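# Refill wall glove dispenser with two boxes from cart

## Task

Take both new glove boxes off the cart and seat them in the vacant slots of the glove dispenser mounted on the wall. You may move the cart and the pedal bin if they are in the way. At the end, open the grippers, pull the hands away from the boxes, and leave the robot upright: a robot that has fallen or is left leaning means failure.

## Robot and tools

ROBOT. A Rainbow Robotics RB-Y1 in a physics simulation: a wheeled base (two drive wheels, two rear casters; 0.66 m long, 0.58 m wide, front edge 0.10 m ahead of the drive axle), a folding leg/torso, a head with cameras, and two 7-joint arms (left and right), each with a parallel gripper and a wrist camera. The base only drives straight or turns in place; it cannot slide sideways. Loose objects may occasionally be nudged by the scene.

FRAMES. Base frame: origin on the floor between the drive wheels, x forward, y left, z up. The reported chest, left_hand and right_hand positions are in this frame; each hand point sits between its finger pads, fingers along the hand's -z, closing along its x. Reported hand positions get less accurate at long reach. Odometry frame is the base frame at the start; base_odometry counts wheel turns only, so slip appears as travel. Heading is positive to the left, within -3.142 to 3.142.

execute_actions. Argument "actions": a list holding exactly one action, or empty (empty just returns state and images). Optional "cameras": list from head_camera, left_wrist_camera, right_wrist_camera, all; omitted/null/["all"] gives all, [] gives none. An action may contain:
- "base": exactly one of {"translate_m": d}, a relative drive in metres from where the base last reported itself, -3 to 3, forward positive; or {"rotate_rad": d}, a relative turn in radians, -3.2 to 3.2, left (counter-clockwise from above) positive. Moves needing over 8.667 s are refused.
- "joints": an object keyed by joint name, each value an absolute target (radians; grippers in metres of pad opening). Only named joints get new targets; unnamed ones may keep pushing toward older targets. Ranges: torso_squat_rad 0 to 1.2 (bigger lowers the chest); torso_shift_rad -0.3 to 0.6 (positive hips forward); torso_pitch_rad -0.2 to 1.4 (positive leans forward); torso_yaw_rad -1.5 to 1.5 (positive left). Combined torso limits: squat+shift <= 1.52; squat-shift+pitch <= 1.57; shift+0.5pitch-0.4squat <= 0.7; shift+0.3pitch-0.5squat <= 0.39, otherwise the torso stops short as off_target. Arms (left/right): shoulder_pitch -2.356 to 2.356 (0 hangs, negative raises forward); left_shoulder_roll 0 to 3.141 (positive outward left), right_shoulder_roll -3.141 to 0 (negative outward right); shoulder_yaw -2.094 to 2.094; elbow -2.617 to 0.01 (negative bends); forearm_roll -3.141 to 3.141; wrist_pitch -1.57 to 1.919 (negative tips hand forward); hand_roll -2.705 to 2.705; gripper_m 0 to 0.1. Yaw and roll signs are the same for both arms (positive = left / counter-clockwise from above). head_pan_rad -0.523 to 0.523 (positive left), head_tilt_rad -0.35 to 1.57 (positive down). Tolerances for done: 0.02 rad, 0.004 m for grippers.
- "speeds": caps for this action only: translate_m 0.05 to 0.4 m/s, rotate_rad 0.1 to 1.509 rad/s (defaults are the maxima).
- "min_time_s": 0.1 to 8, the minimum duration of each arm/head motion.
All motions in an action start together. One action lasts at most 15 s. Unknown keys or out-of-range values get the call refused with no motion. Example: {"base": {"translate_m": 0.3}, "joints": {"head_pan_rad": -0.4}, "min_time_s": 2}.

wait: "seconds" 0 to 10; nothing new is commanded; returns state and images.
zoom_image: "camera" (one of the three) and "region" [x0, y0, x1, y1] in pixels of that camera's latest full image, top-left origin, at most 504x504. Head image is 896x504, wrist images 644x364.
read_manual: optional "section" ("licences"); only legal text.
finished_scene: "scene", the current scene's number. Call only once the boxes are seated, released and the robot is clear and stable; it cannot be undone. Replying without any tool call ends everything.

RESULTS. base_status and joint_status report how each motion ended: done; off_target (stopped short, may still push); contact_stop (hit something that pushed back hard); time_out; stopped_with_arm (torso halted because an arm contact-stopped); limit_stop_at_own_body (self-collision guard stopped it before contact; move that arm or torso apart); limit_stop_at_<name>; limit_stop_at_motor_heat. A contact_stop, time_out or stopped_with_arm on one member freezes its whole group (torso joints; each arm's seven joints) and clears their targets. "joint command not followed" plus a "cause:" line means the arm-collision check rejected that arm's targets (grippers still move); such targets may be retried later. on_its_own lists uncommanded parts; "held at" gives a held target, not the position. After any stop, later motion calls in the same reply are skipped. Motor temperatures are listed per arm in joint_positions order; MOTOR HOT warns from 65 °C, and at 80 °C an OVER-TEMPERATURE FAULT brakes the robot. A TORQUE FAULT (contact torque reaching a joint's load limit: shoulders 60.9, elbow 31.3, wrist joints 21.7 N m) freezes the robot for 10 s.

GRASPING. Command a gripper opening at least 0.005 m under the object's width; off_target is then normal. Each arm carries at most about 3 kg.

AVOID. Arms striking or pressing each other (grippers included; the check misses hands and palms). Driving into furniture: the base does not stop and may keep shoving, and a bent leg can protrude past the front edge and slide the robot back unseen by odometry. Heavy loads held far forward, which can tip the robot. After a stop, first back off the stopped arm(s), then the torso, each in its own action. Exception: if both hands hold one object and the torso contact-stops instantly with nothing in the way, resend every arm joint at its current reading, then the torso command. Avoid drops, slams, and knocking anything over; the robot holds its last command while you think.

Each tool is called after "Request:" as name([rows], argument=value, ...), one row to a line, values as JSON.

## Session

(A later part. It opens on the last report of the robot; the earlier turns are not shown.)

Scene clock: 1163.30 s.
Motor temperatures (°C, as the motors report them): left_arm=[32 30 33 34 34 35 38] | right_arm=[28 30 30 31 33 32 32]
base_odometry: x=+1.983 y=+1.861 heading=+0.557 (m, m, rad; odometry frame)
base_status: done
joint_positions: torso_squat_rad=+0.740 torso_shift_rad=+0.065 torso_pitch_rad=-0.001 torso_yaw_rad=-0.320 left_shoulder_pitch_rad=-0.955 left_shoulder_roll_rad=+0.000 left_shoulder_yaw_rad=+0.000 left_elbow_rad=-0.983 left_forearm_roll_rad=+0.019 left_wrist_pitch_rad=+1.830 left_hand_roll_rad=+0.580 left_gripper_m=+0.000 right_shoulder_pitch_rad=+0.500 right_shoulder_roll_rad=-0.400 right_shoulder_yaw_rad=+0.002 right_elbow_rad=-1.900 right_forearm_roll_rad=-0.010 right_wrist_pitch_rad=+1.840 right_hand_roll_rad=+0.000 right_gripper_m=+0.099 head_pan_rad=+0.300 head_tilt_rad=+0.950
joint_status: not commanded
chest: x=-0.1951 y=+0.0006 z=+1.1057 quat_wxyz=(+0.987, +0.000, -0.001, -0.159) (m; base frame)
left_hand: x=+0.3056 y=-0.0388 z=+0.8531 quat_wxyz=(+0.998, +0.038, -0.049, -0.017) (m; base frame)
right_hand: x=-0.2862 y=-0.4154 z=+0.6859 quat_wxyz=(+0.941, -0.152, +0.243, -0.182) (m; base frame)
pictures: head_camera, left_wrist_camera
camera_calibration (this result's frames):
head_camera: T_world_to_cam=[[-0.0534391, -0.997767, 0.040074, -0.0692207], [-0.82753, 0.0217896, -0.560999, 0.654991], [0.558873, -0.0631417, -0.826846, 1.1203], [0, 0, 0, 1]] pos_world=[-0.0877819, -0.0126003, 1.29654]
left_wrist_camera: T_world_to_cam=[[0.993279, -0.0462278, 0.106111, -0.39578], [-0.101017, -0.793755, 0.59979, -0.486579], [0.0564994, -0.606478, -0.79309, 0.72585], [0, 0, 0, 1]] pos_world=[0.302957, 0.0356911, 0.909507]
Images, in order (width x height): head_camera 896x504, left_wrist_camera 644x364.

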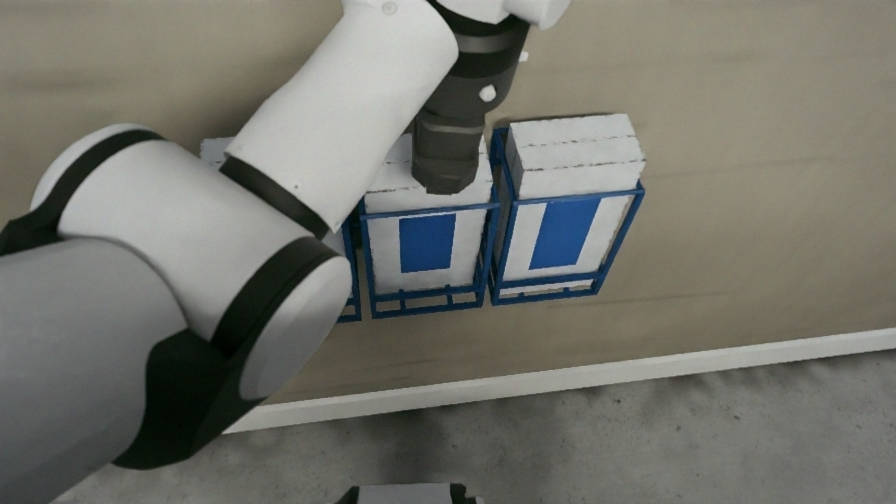

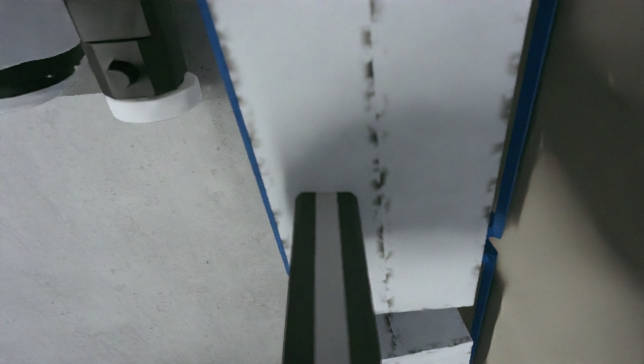

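Request:
execute_actions([
  {"joints":{"torso_squat_rad":0.5}},
], cameras=[])

Request:
execute_actions([
  {"base":{"translate_m":-0.4},"joints":{"left_shoulder_roll_rad":0.6,"head_tilt_rad":0.65}},
], cameras=["head_camera"])

Scene clock: 1169.93 s.
Motor temperatures (°C, as the motors report them): left_arm=[31 30 32 33 34 35 38] | right_arm=[28 30 30 31 33 32 32]
base_odometry: x=+1.983 y=+1.861 heading=+0.557 (m, m, rad; odometry frame)
base_status: not commanded
joint_positions: torso_squat_rad=+0.500 torso_shift_rad=+0.065 torso_pitch_rad=+0.000 torso_yaw_rad=-0.320 left_shoulder_pitch_rad=-0.951 left_shoulder_roll_rad=+0.000 left_shoulder_yaw_rad=+0.000 left_elbow_rad=-0.980 left_forearm_roll_rad=+0.019 left_wrist_pitch_rad=+1.830 left_hand_roll_rad=+0.580 left_gripper_m=+0.000 right_shoulder_pitch_rad=+0.500 right_shoulder_roll_rad=-0.400 right_shoulder_yaw_rad=+0.002 right_elbow_rad=-1.900 right_forearm_roll_rad=-0.010 right_wrist_pitch_rad=+1.840 right_hand_roll_rad=+0.000 right_gripper_m=+0.099 head_pan_rad=+0.300 head_tilt_rad=+0.950
joint_status: all done
chest: x=-0.1881 y=+0.0007 z=+1.2029 quat_wxyz=(+0.987, +0.000, +0.000, -0.159) (m; base frame)
left_hand: x=+0.3112 y=-0.0375 z=+0.9473 quat_wxyz=(+0.998, +0.040, -0.046, -0.016) (m; base frame)
right_hand: x=-0.2798 y=-0.4153 z=+0.7833 quat_wxyz=(+0.940, -0.152, +0.244, -0.182) (m; base frame)
pictures: none
No camera images: the call's "cameras" was empty. Leave "cameras" out to get every camera's image.

Scene clock: 1180.33 s.
Motor temperatures (°C, as the motors report them): left_arm=[31 30 32 33 34 35 38] | right_arm=[28 30 30 32 33 32 32]
TORQUE FAULT: left_shoulder_roll_rad reached its load limit. The robot stopped for 10 seconds, dropped its targets and accepts commands again. The stop added 8.7 s to the call and to motion_time.
base_odometry: x=+1.949 y=+1.840 heading=+0.558 (m, m, rad; odometry frame)
base_status: translate_m torque_fault (by the wheels' count: -0.039 of -0.400)
joint_positions: torso_squat_rad=+0.500 torso_shift_rad=+0.065 torso_pitch_rad=+0.000 torso_yaw_rad=-0.320 left_shoulder_pitch_rad=-0.949 left_shoulder_roll_rad=+0.168 left_shoulder_yaw_rad=-0.002 left_elbow_rad=-0.979 left_forearm_roll_rad=+0.022 left_wrist_pitch_rad=+1.832 left_hand_roll_rad=+0.580 left_gripper_m=+0.000 right_shoulder_pitch_rad=+0.500 right_shoulder_roll_rad=-0.400 right_shoulder_yaw_rad=+0.002 right_elbow_rad=-1.900 right_forearm_roll_rad=-0.009 right_wrist_pitch_rad=+1.840 right_hand_roll_rad=+0.000 right_gripper_m=+0.099 head_pan_rad=+0.300 head_tilt_rad=+0.649
joint_status: left_shoulder_roll_rad contact_stop (moved +0.168 of +0.600); the others done
on_its_own: left_shoulder_roll_rad is held at +0.168, not at your +0.600, since a contact_stop
chest: x=-0.1882 y=+0.0006 z=+1.2029 quat_wxyz=(+0.987, +0.000, +0.000, -0.159) (m; base frame)
left_hand: x=+0.3606 y=+0.0468 z=+0.9640 quat_wxyz=(+0.993, +0.082, -0.077, +0.047) (m; base frame)
right_hand: x=-0.2798 y=-0.4154 z=+0.7832 quat_wxyz=(+0.940, -0.152, +0.244, -0.182) (m; base frame)
pictures: head_camera
camera_calibration (this result's frames):
head_camera: T_world_to_cam=[[-0.0637583, -0.997563, 0.0283351, -0.0579821], [-0.62472, 0.0177546, -0.780647, 1.0575], [0.778242, -0.0674743, -0.624329, 0.949218], [0, 0, 0, 1]] pos_world=[-0.0817781, -0.0125685, 1.4198]
Images, in order (width x height): head_camera 896x504.

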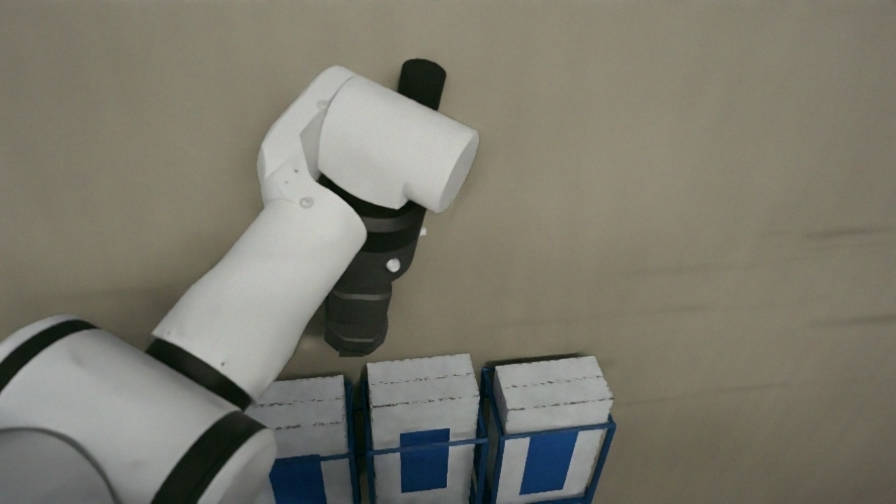

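Careless; it hit the wall. Back off first.

Request:
execute_actions([
  {"base":{"translate_m":-0.4}},
], cameras=[])

Request:
execute_actions([
  {"joints":{"left_shoulder_roll_rad":0.7,"head_tilt_rad":0.65}},
], cameras=["head_camera"])

Scene clock: 1187.57 s.
Motor temperatures (°C, as the motors report them): left_arm=[31 30 32 33 34 35 38] | right_arm=[28 30 30 32 33 32 32]
base_odometry: x=+1.610 y=+1.628 heading=+0.556 (m, m, rad; odometry frame)
base_status: done
joint_positions: torso_squat_rad=+0.500 torso_shift_rad=+0.065 torso_pitch_rad=+0.000 torso_yaw_rad=-0.320 left_shoulder_pitch_rad=-0.949 left_shoulder_roll_rad=+0.168 left_shoulder_yaw_rad=-0.002 left_elbow_rad=-0.979 left_forearm_roll_rad=+0.022 left_wrist_pitch_rad=+1.832 left_hand_roll_rad=+0.580 left_gripper_m=+0.000 right_shoulder_pitch_rad=+0.500 right_shoulder_roll_rad=-0.400 right_shoulder_yaw_rad=+0.002 right_elbow_rad=-1.900 right_forearm_roll_rad=-0.009 right_wrist_pitch_rad=+1.840 right_hand_roll_rad=+0.000 right_gripper_m=+0.099 head_pan_rad=+0.300 head_tilt_rad=+0.649
joint_status: not commanded
on_its_own: left_shoulder_roll_rad is held at +0.168, not at your +0.600, since a contact_stop
chest: x=-0.1882 y=+0.0006 z=+1.2029 quat_wxyz=(+0.987, +0.000, +0.000, -0.159) (m; base frame)
left_hand: x=+0.3607 y=+0.0469 z=+0.9642 quat_wxyz=(+0.993, +0.082, -0.077, +0.047) (m; base frame)
right_hand: x=-0.2798 y=-0.4154 z=+0.7832 quat_wxyz=(+0.940, -0.152, +0.244, -0.182) (m; base frame)
pictures: none
No camera images: the call's "cameras" was empty. Leave "cameras" out to get every camera's image.

Scene clock: 1189.33 s.
Motor temperatures (°C, as the motors report them): left_arm=[31 30 32 33 34 35 38] | right_arm=[28 30 30 32 33 32 32]
base_odometry: x=+1.610 y=+1.628 heading=+0.556 (m, m, rad; odometry frame)
base_status: not commanded
joint_positions: torso_squat_rad=+0.500 torso_shift_rad=+0.065 torso_pitch_rad=+0.000 torso_yaw_rad=-0.320 left_shoulder_pitch_rad=-0.949 left_shoulder_roll_rad=+0.700 left_shoulder_yaw_rad=-0.001 left_elbow_rad=-0.979 left_forearm_roll_rad=+0.022 left_wrist_pitch_rad=+1.832 left_hand_roll_rad=+0.580 left_gripper_m=+0.000 right_shoulder_pitch_rad=+0.500 right_shoulder_roll_rad=-0.400 right_shoulder_yaw_rad=+0.002 right_elbow_rad=-1.900 right_forearm_roll_rad=-0.009 right_wrist_pitch_rad=+1.840 right_hand_roll_rad=+0.000 right_gripper_m=+0.099 head_pan_rad=+0.300 head_tilt_rad=+0.650
joint_status: all done
chest: x=-0.1882 y=+0.0006 z=+1.2029 quat_wxyz=(+0.987, +0.000, +0.000, -0.159) (m; base frame)
left_hand: x=+0.4330 y=+0.3275 z=+1.0843 quat_wxyz=(+0.929, +0.211, -0.180, +0.245) (m; base frame)
right_hand: x=-0.2798 y=-0.4154 z=+0.7832 quat_wxyz=(+0.940, -0.152, +0.244, -0.182) (m; base frame)
pictures: head_camera
camera_calibration (this result's frames):
head_camera: T_world_to_cam=[[-0.063655, -0.997568, 0.0283809, -0.0580348], [-0.625678, 0.017737, -0.77988, 1.05624], [0.77748, -0.0674006, -0.625285, 0.95046], [0, 0, 0, 1]] pos_world=[-0.0817938, -0.0125666, 1.41969]
Images, in order (width x height): head_camera 896x504.

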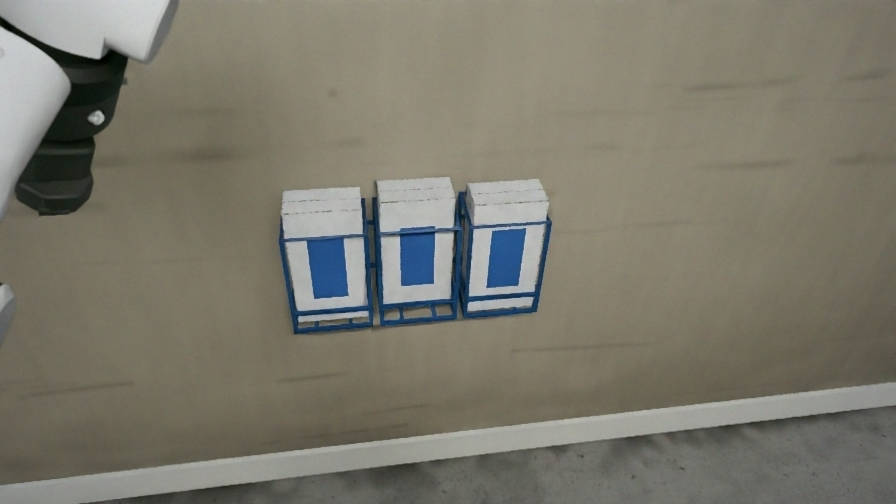

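Request:
execute_actions([
  {"joints":{"torso_squat_rad":1.2,"torso_shift_rad":0.1,"torso_yaw_rad":-0.52,"left_shoulder_pitch_rad":0.2,"left_shoulder_roll_rad":0.05,"left_shoulder_yaw_rad":-0.25,"left_elbow_rad":-1.77,"left_forearm_roll_rad":1.57,"left_wrist_pitch_rad":-0.42,"left_hand_roll_rad":1.57,"head_pan_rad":0.5,"head_tilt_rad":0.75}},
], cameras=[])

Request:
execute_actions([
  {"base":{"translate_m":0.34},"speeds":{"translate_m":0.2}},
])

Scene clock: 1239.50 s.
Motor temperatures (°C, as the motors report them): left_arm=[31 30 31 33 34 35 38] | right_arm=[28 30 30 32 33 32 32]
base_odometry: x=+1.610 y=+1.628 heading=+0.556 (m, m, rad; odometry frame)
base_status: not commanded
joint_positions: torso_squat_rad=+1.200 torso_shift_rad=+0.100 torso_pitch_rad=+0.000 torso_yaw_rad=-0.520 left_shoulder_pitch_rad=+0.200 left_shoulder_roll_rad=+0.050 left_shoulder_yaw_rad=-0.250 left_elbow_rad=-1.770 left_forearm_roll_rad=+1.570 left_wrist_pitch_rad=-0.420 left_hand_roll_rad=+1.570 left_gripper_m=+0.000 right_shoulder_pitch_rad=+0.500 right_shoulder_roll_rad=-0.400 right_shoulder_yaw_rad=+0.002 right_elbow_rad=-1.900 right_forearm_roll_rad=-0.009 right_wrist_pitch_rad=+1.840 right_hand_roll_rad=+0.000 right_gripper_m=+0.099 head_pan_rad=+0.500 head_tilt_rad=+0.750
joint_status: all done
chest: x=-0.2028 y=+0.0003 z=+0.8423 quat_wxyz=(+0.966, +0.000, +0.000, -0.257) (m; base frame)
left_hand: x=+0.3064 y=-0.0234 z=+0.6174 quat_wxyz=(+0.103, -0.703, +0.099, +0.697) (m; base frame)
right_hand: x=-0.3751 y=-0.3892 z=+0.4226 quat_wxyz=(+0.918, -0.127, +0.257, -0.275) (m; base frame)
pictures: none
No camera images: the call's "cameras" was empty. Leave "cameras" out to get every camera's image.

Scene clock: 1242.43 s.
Motor temperatures (°C, as the motors report them): left_arm=[30 30 31 33 34 35 38] | right_arm=[28 30 30 31 33 32 32]
base_odometry: x=+1.899 y=+1.807 heading=+0.554 (m, m, rad; odometry frame)
base_status: done
joint_positions: torso_squat_rad=+1.200 torso_shift_rad=+0.100 torso_pitch_rad=+0.000 torso_yaw_rad=-0.520 left_shoulder_pitch_rad=+0.200 left_shoulder_roll_rad=+0.050 left_shoulder_yaw_rad=-0.250 left_elbow_rad=-1.770 left_forearm_roll_rad=+1.570 left_wrist_pitch_rad=-0.420 left_hand_roll_rad=+1.570 left_gripper_m=+0.000 right_shoulder_pitch_rad=+0.500 right_shoulder_roll_rad=-0.400 right_shoulder_yaw_rad=+0.002 right_elbow_rad=-1.900 right_forearm_roll_rad=-0.009 right_wrist_pitch_rad=+1.840 right_hand_roll_rad=+0.000 right_gripper_m=+0.099 head_pan_rad=+0.500 head_tilt_rad=+0.750
joint_status: not commanded
chest: x=-0.2027 y=+0.0003 z=+0.8423 quat_wxyz=(+0.966, +0.000, +0.000, -0.257) (m; base frame)
left_hand: x=+0.3064 y=-0.0234 z=+0.6172 quat_wxyz=(+0.103, -0.703, +0.099, +0.697) (m; base frame)
right_hand: x=-0.3751 y=-0.3892 z=+0.4226 quat_wxyz=(+0.918, -0.127, +0.258, -0.275) (m; base frame)
pictures: head_camera, left_wrist_camera, right_wrist_camera
camera_calibration (this result's frames):
head_camera: T_world_to_cam=[[-0.060621, -0.997629, 0.0325947, -0.0570094], [-0.700477, 0.0192557, -0.713415, 0.681909], [0.711095, -0.0660798, -0.699984, 0.803023], [0, 0, 0, 1]] pos_world=[-0.0968193, -0.0169413, 1.05045]
left_wrist_camera: T_world_to_cam=[[0.00129548, 0.0159811, -0.999871, 0.617242], [-0.426346, 0.904453, 0.0139036, 0.168275], [0.904559, 0.426273, 0.00798516, -0.182068], [0, 0, 0, 1]] pos_world=[0.235635, -0.0844505, 0.616277]
right_wrist_camera: T_world_to_cam=[[-0.732627, 0.565288, 0.379086, -0.212978], [0.671704, 0.690401, 0.268626, 0.435789], [-0.10987, 0.451437, -0.885513, 0.59865], [0, 0, 0, 1]] pos_world=[-0.382981, -0.450728, 0.493785]
Images, in order (width x height): head_camera 896x504, left_wrist_camera 644x364, right_wrist_camera 644x364.

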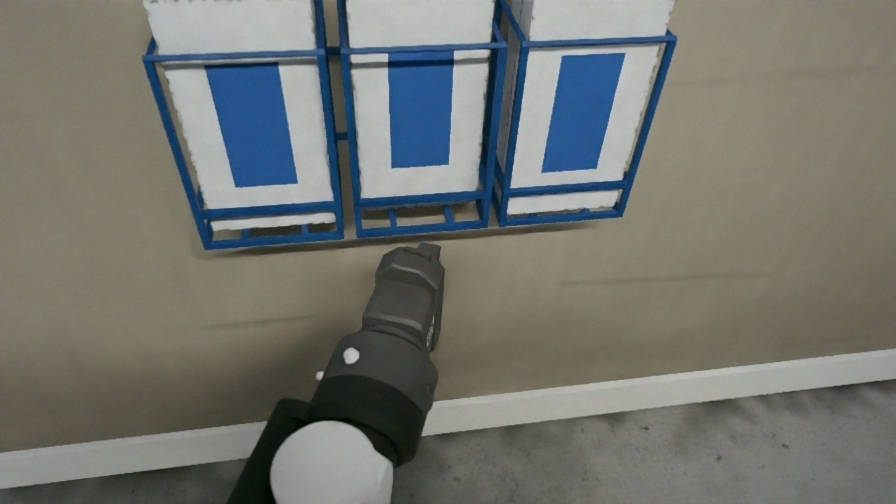

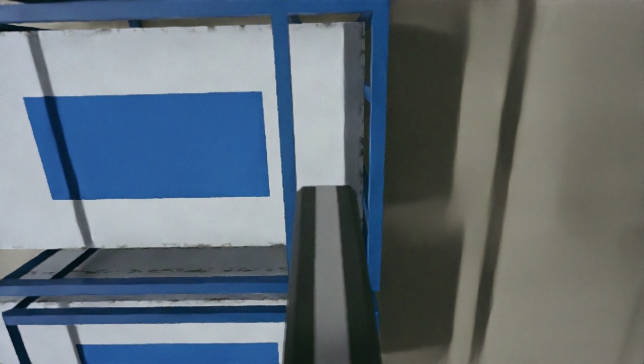

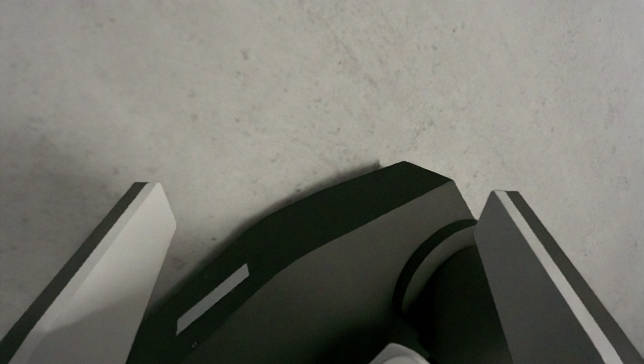

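Request:
execute_actions([
  {"base":{"translate_m":0.07},"speeds":{"translate_m":0.07}},
], cameras=["head_camera","left_wrist_camera"])

Scene clock: 1249.07 s.
Motor temperatures (°C, as the motors report them): left_arm=[30 30 31 33 34 34 38] | right_arm=[28 30 30 31 33 32 32]
base_odometry: x=+1.958 y=+1.844 heading=+0.552 (m, m, rad; odometry frame)
base_status: done
joint_positions: torso_squat_rad=+1.200 torso_shift_rad=+0.100 torso_pitch_rad=+0.000 torso_yaw_rad=-0.520 left_shoulder_pitch_rad=+0.200 left_shoulder_roll_rad=+0.050 left_shoulder_yaw_rad=-0.250 left_elbow_rad=-1.770 left_forearm_roll_rad=+1.570 left_wrist_pitch_rad=-0.420 left_hand_roll_rad=+1.570 left_gripper_m=+0.000 right_shoulder_pitch_rad=+0.500 right_shoulder_roll_rad=-0.400 right_shoulder_yaw_rad=+0.002 right_elbow_rad=-1.900 right_forearm_roll_rad=-0.009 right_wrist_pitch_rad=+1.840 right_hand_roll_rad=+0.000 right_gripper_m=+0.099 head_pan_rad=+0.500 head_tilt_rad=+0.750
joint_status: not commanded
chest: x=-0.2027 y=+0.0003 z=+0.8423 quat_wxyz=(+0.966, +0.000, +0.000, -0.257) (m; base frame)
left_hand: x=+0.3064 y=-0.0234 z=+0.6172 quat_wxyz=(+0.103, -0.703, +0.099, +0.697) (m; base frame)
right_hand: x=-0.3751 y=-0.3892 z=+0.4226 quat_wxyz=(+0.918, -0.127, +0.258, -0.275) (m; base frame)
pictures: head_camera, left_wrist_camera
camera_calibration (this result's frames):
head_camera: T_world_to_cam=[[-0.0606323, -0.997628, 0.0326014, -0.0570147], [-0.700528, 0.0192637, -0.713365, 0.681883], [0.711045, -0.0660911, -0.700034, 0.803035], [0, 0, 0, 1]] pos_world=[-0.0967729, -0.0169415, 1.05044]
left_wrist_camera: T_world_to_cam=[[0.00120711, 0.015967, -0.999872, 0.617233], [-0.42633, 0.904461, 0.0139286, 0.168267], [0.904567, 0.426258, 0.00789897, -0.18202], [0, 0, 0, 1]] pos_world=[0.235641, -0.0844583, 0.616248]
Images, in order (width x height): head_camera 896x504, left_wrist_camera 644x364.

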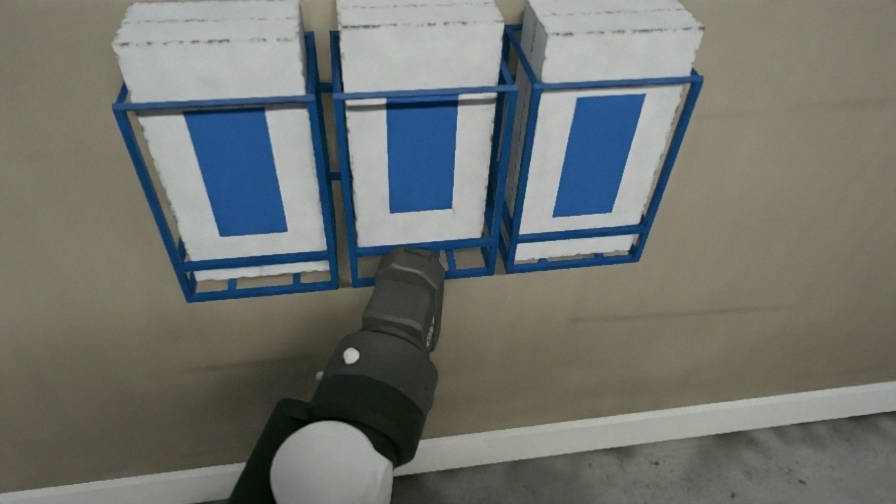

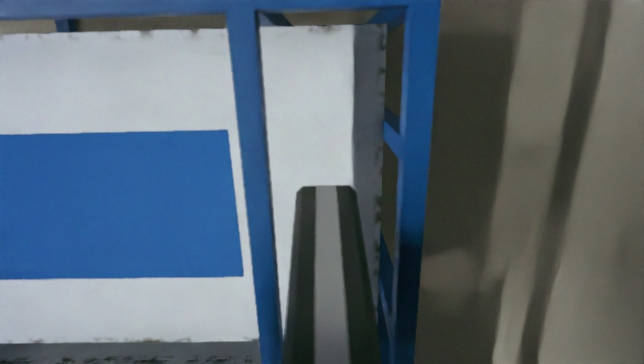

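Request:
execute_actions([
  {"base":{"translate_m":0.02},"speeds":{"translate_m":0.05}},
], cameras=[])

Request:
execute_actions([
  {"joints":{"torso_squat_rad":1.175}},
], cameras=["head_camera"])

Request:
execute_actions([
  {"base":{"translate_m":0.015},"speeds":{"translate_m":0.05}},
], cameras=["head_camera"])

Scene clock: 1254.57 s.
Motor temperatures (°C, as the motors report them): left_arm=[30 30 31 33 34 34 38] | right_arm=[28 30 30 31 33 32 32]
base_odometry: x=+1.975 y=+1.855 heading=+0.551 (m, m, rad; odometry frame)
base_status: done
joint_positions: torso_squat_rad=+1.200 torso_shift_rad=+0.100 torso_pitch_rad=+0.000 torso_yaw_rad=-0.520 left_shoulder_pitch_rad=+0.200 left_shoulder_roll_rad=+0.050 left_shoulder_yaw_rad=-0.250 left_elbow_rad=-1.770 left_forearm_roll_rad=+1.570 left_wrist_pitch_rad=-0.420 left_hand_roll_rad=+1.570 left_gripper_m=+0.000 right_shoulder_pitch_rad=+0.500 right_shoulder_roll_rad=-0.400 right_shoulder_yaw_rad=+0.002 right_elbow_rad=-1.900 right_forearm_roll_rad=-0.009 right_wrist_pitch_rad=+1.840 right_hand_roll_rad=+0.000 right_gripper_m=+0.099 head_pan_rad=+0.500 head_tilt_rad=+0.750
joint_status: not commanded
chest: x=-0.2027 y=+0.0003 z=+0.8423 quat_wxyz=(+0.966, +0.000, +0.000, -0.257) (m; base frame)
left_hand: x=+0.3063 y=-0.0235 z=+0.6171 quat_wxyz=(+0.103, -0.703, +0.099, +0.697) (m; base frame)
right_hand: x=-0.3751 y=-0.3892 z=+0.4226 quat_wxyz=(+0.918, -0.127, +0.258, -0.275) (m; base frame)
pictures: none
No camera images: the call's "cameras" was empty. Leave "cameras" out to get every camera's image.

Scene clock: 1255.30 s.
Motor temperatures (°C, as the motors report them): left_arm=[30 30 31 34 34 34 38] | right_arm=[28 30 30 31 33 32 32]
base_odometry: x=+1.975 y=+1.855 heading=+0.551 (m, m, rad; odometry frame)
base_status: not commanded
joint_positions: torso_squat_rad=+1.182 torso_shift_rad=+0.100 torso_pitch_rad=+0.002 torso_yaw_rad=-0.520 left_shoulder_pitch_rad=+0.203 left_shoulder_roll_rad=+0.050 left_shoulder_yaw_rad=-0.251 left_elbow_rad=-1.767 left_forearm_roll_rad=+1.571 left_wrist_pitch_rad=-0.420 left_hand_roll_rad=+1.570 left_gripper_m=+0.000 right_shoulder_pitch_rad=+0.500 right_shoulder_roll_rad=-0.400 right_shoulder_yaw_rad=+0.002 right_elbow_rad=-1.900 right_forearm_roll_rad=-0.010 right_wrist_pitch_rad=+1.840 right_hand_roll_rad=+0.000 right_gripper_m=+0.099 head_pan_rad=+0.500 head_tilt_rad=+0.750
joint_status: torso_squat_rad contact_stop (moved -0.017 of -0.025)
chest: x=-0.2009 y=+0.0003 z=+0.8536 quat_wxyz=(+0.966, +0.000, +0.001, -0.257) (m; base frame)
left_hand: x=+0.3069 y=-0.0231 z=+0.6247 quat_wxyz=(+0.104, -0.700, +0.099, +0.700) (m; base frame)
right_hand: x=-0.3740 y=-0.3892 z=+0.4342 quat_wxyz=(+0.917, -0.127, +0.258, -0.275) (m; base frame)
pictures: head_camera
camera_calibration (this result's frames):
head_camera: T_world_to_cam=[[-0.0606072, -0.997626, 0.0327102, -0.0573505], [-0.701733, 0.0192804, -0.712179, 0.689923], [0.709857, -0.066117, -0.701235, 0.810458], [0, 0, 0, 1]] pos_world=[-0.094643, -0.0169312, 1.06155]
Images, in order (width x height): head_camera 896x504.

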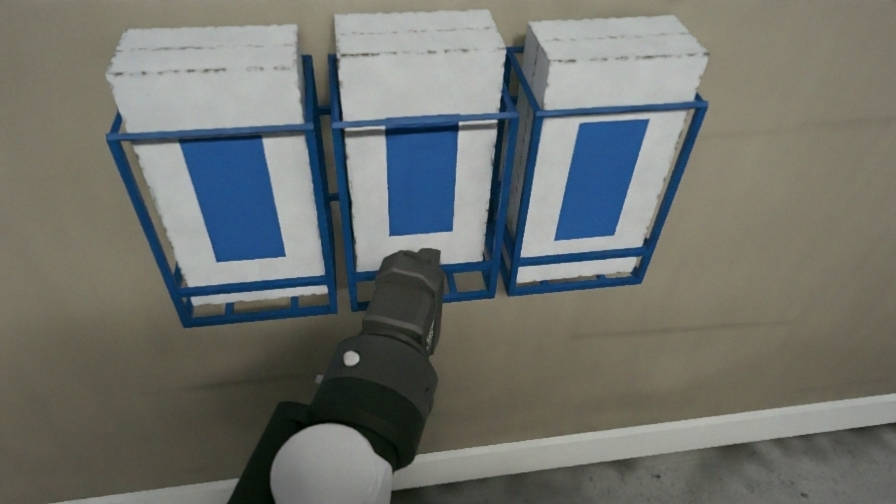

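not run: a stop came earlier in this reply.

Request:
execute_actions([
  {"base":{"translate_m":0.012},"speeds":{"translate_m":0.05}},
], cameras=[])

Request:
execute_actions([
  {"joints":{"torso_squat_rad":1.2}},
], cameras=[])

Request:
execute_actions([
  {"base":{"translate_m":-0.3},"joints":{"head_tilt_rad":0.6}},
], cameras=["head_camera"])

Scene clock: 1260.70 s.
Motor temperatures (°C, as the motors report them): left_arm=[30 30 31 35 34 35 38] | right_arm=[28 30 30 31 33 32 32]
base_odometry: x=+1.985 y=+1.860 heading=+0.550 (m, m, rad; odometry frame)
base_status: done
joint_positions: torso_squat_rad=+1.183 torso_shift_rad=+0.099 torso_pitch_rad=+0.000 torso_yaw_rad=-0.520 left_shoulder_pitch_rad=+0.208 left_shoulder_roll_rad=+0.048 left_shoulder_yaw_rad=-0.256 left_elbow_rad=-1.768 left_forearm_roll_rad=+1.570 left_wrist_pitch_rad=-0.419 left_hand_roll_rad=+1.570 left_gripper_m=+0.000 right_shoulder_pitch_rad=+0.500 right_shoulder_roll_rad=-0.400 right_shoulder_yaw_rad=+0.002 right_elbow_rad=-1.900 right_forearm_roll_rad=-0.010 right_wrist_pitch_rad=+1.840 right_hand_roll_rad=+0.000 right_gripper_m=+0.099 head_pan_rad=+0.500 head_tilt_rad=+0.750
joint_status: not commanded
chest: x=-0.2017 y=+0.0003 z=+0.8535 quat_wxyz=(+0.966, +0.000, +0.000, -0.257) (m; base frame)
left_hand: x=+0.3040 y=-0.0247 z=+0.6238 quat_wxyz=(+0.105, -0.699, +0.100, +0.701) (m; base frame)
right_hand: x=-0.3740 y=-0.3892 z=+0.4338 quat_wxyz=(+0.918, -0.127, +0.257, -0.275) (m; base frame)
pictures: none
No camera images: the call's "cameras" was empty. Leave "cameras" out to get every camera's image.

Scene clock: 1261.40 s.
Motor temperatures (°C, as the motors report them): left_arm=[30 30 31 35 34 35 38] | right_arm=[28 30 30 31 33 32 32]
base_odometry: x=+1.985 y=+1.861 heading=+0.550 (m, m, rad; odometry frame)
base_status: not commanded
joint_positions: torso_squat_rad=+1.200 torso_shift_rad=+0.100 torso_pitch_rad=+0.000 torso_yaw_rad=-0.520 left_shoulder_pitch_rad=+0.203 left_shoulder_roll_rad=+0.048 left_shoulder_yaw_rad=-0.254 left_elbow_rad=-1.771 left_forearm_roll_rad=+1.570 left_wrist_pitch_rad=-0.419 left_hand_roll_rad=+1.570 left_gripper_m=+0.000 right_shoulder_pitch_rad=+0.500 right_shoulder_roll_rad=-0.400 right_shoulder_yaw_rad=+0.002 right_elbow_rad=-1.900 right_forearm_roll_rad=-0.010 right_wrist_pitch_rad=+1.840 right_hand_roll_rad=+0.000 right_gripper_m=+0.099 head_pan_rad=+0.500 head_tilt_rad=+0.750
joint_status: all done
chest: x=-0.2030 y=+0.0003 z=+0.8422 quat_wxyz=(+0.966, +0.000, +0.000, -0.257) (m; base frame)
left_hand: x=+0.3043 y=-0.0249 z=+0.6159 quat_wxyz=(+0.104, -0.701, +0.101, +0.698) (m; base frame)
right_hand: x=-0.3751 y=-0.3892 z=+0.4225 quat_wxyz=(+0.918, -0.127, +0.257, -0.275) (m; base frame)
pictures: none
No camera images: the call's "cameras" was empty. Leave "cameras" out to get every camera's image.

Scene clock: 1264.23 s.
Motor temperatures (°C, as the motors report them): left_arm=[30 30 31 35 34 35 38] | right_arm=[28 30 30 31 33 32 32]
base_odometry: x=+1.729 y=+1.704 heading=+0.548 (m, m, rad; odometry frame)
base_status: done
joint_positions: torso_squat_rad=+1.200 torso_shift_rad=+0.100 torso_pitch_rad=+0.001 torso_yaw_rad=-0.520 left_shoulder_pitch_rad=+0.200 left_shoulder_roll_rad=+0.050 left_shoulder_yaw_rad=-0.250 left_elbow_rad=-1.770 left_forearm_roll_rad=+1.570 left_wrist_pitch_rad=-0.420 left_hand_roll_rad=+1.570 left_gripper_m=+0.000 right_shoulder_pitch_rad=+0.500 right_shoulder_roll_rad=-0.400 right_shoulder_yaw_rad=+0.002 right_elbow_rad=-1.900 right_forearm_roll_rad=-0.010 right_wrist_pitch_rad=+1.840 right_hand_roll_rad=+0.000 right_gripper_m=+0.099 head_pan_rad=+0.500 head_tilt_rad=+0.600
joint_status: all done
chest: x=-0.2024 y=+0.0003 z=+0.8423 quat_wxyz=(+0.966, +0.000, +0.000, -0.257) (m; base frame)
left_hand: x=+0.3064 y=-0.0236 z=+0.6167 quat_wxyz=(+0.103, -0.702, +0.099, +0.697) (m; base frame)
right_hand: x=-0.3751 y=-0.3892 z=+0.4228 quat_wxyz=(+0.917, -0.127, +0.258, -0.275) (m; base frame)
pictures: head_camera
camera_calibration (this result's frames):
head_camera: T_world_to_cam=[[-0.064957, -0.997543, 0.0262483, -0.0511324], [-0.586758, 0.0169053, -0.809586, 0.803279], [0.807153, -0.0679896, -0.586414, 0.701842], [0, 0, 0, 1]] pos_world=[-0.0984847, -0.0168685, 1.06324]
Images, in order (width x height): head_camera 896x504.

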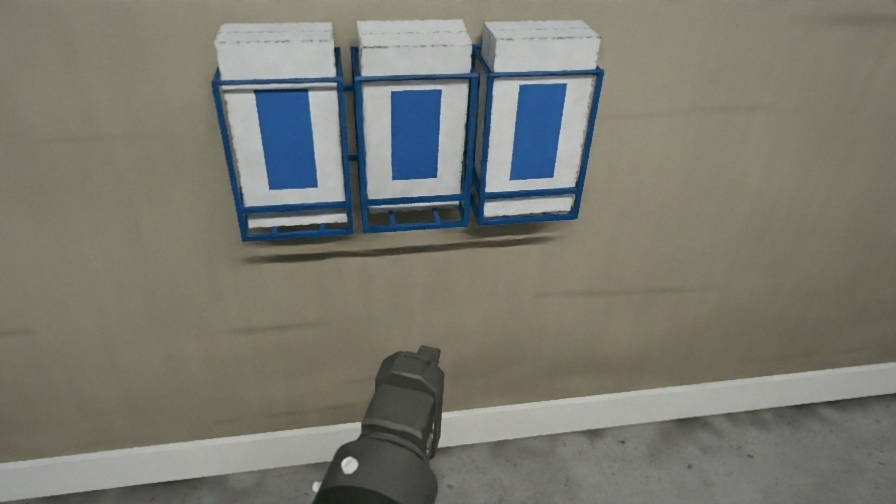

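Label now below the rail and top level: it dropped. Finish.

Request:
execute_actions([
  {"base":{"translate_m":-0.3},"joints":{"torso_squat_rad":0.1,"torso_shift_rad":0.05,"torso_yaw_rad":0,"left_shoulder_yaw_rad":0,"left_shoulder_roll_rad":0.3,"left_forearm_roll_rad":0,"left_hand_roll_rad":0,"left_wrist_pitch_rad":0,"left_elbow_rad":-1.2,"head_pan_rad":0}},
], cameras=["head_camera"])

Request:
finished_scene(scene=1)

Scene clock: 1274.03 s.
Motor temperatures (°C, as the motors report them): left_arm=[29 30 31 34 34 35 38] | right_arm=[28 30 30 31 33 32 32]
base_odometry: x=+1.473 y=+1.548 heading=+0.546 (m, m, rad; odometry frame)
base_status: done
joint_positions: torso_squat_rad=+0.100 torso_shift_rad=+0.050 torso_pitch_rad=+0.001 torso_yaw_rad=+0.000 left_shoulder_pitch_rad=+0.200 left_shoulder_roll_rad=+0.300 left_shoulder_yaw_rad=+0.000 left_elbow_rad=-1.200 left_forearm_roll_rad=+0.000 left_wrist_pitch_rad=+0.000 left_hand_roll_rad=+0.000 left_gripper_m=+0.000 right_shoulder_pitch_rad=+0.500 right_shoulder_roll_rad=-0.400 right_shoulder_yaw_rad=+0.002 right_elbow_rad=-1.900 right_forearm_roll_rad=-0.010 right_wrist_pitch_rad=+1.840 right_hand_roll_rad=+0.000 right_gripper_m=+0.099 head_pan_rad=+0.000 head_tilt_rad=+0.600
joint_status: all done
chest: x=-0.1928 y=+0.0007 z=+1.2856 quat_wxyz=(+1.000, +0.000, +0.001, +0.000) (m; base frame)
left_hand: x=+0.1751 y=+0.3916 z=+0.8261 quat_wxyz=(+0.867, +0.134, -0.474, -0.068) (m; base frame)
right_hand: x=-0.1495 y=-0.4230 z=+0.8658 quat_wxyz=(+0.957, -0.189, +0.217, -0.030) (m; base frame)
pictures: head_camera
camera_calibration (this result's frames):
head_camera: T_world_to_cam=[[-0.0450809, -0.998639, 0.0262351, -0.0472408], [-0.587278, 0.0052483, -0.809368, 1.16888], [0.808129, -0.0518943, -0.586715, 0.952994], [0, 0, 0, 1]] pos_world=[-0.0858146, -0.00385612, 1.50643]
Images, in order (width x height): head_camera 896x504.

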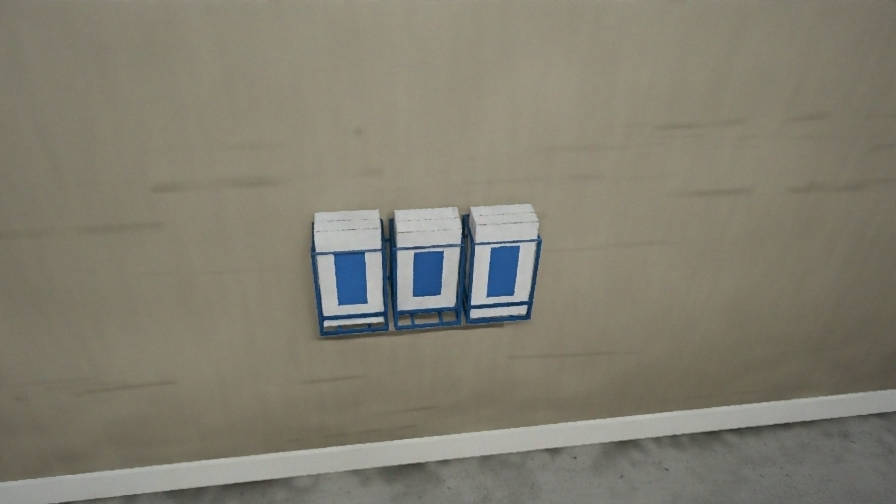

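The scene is finished: the task was done.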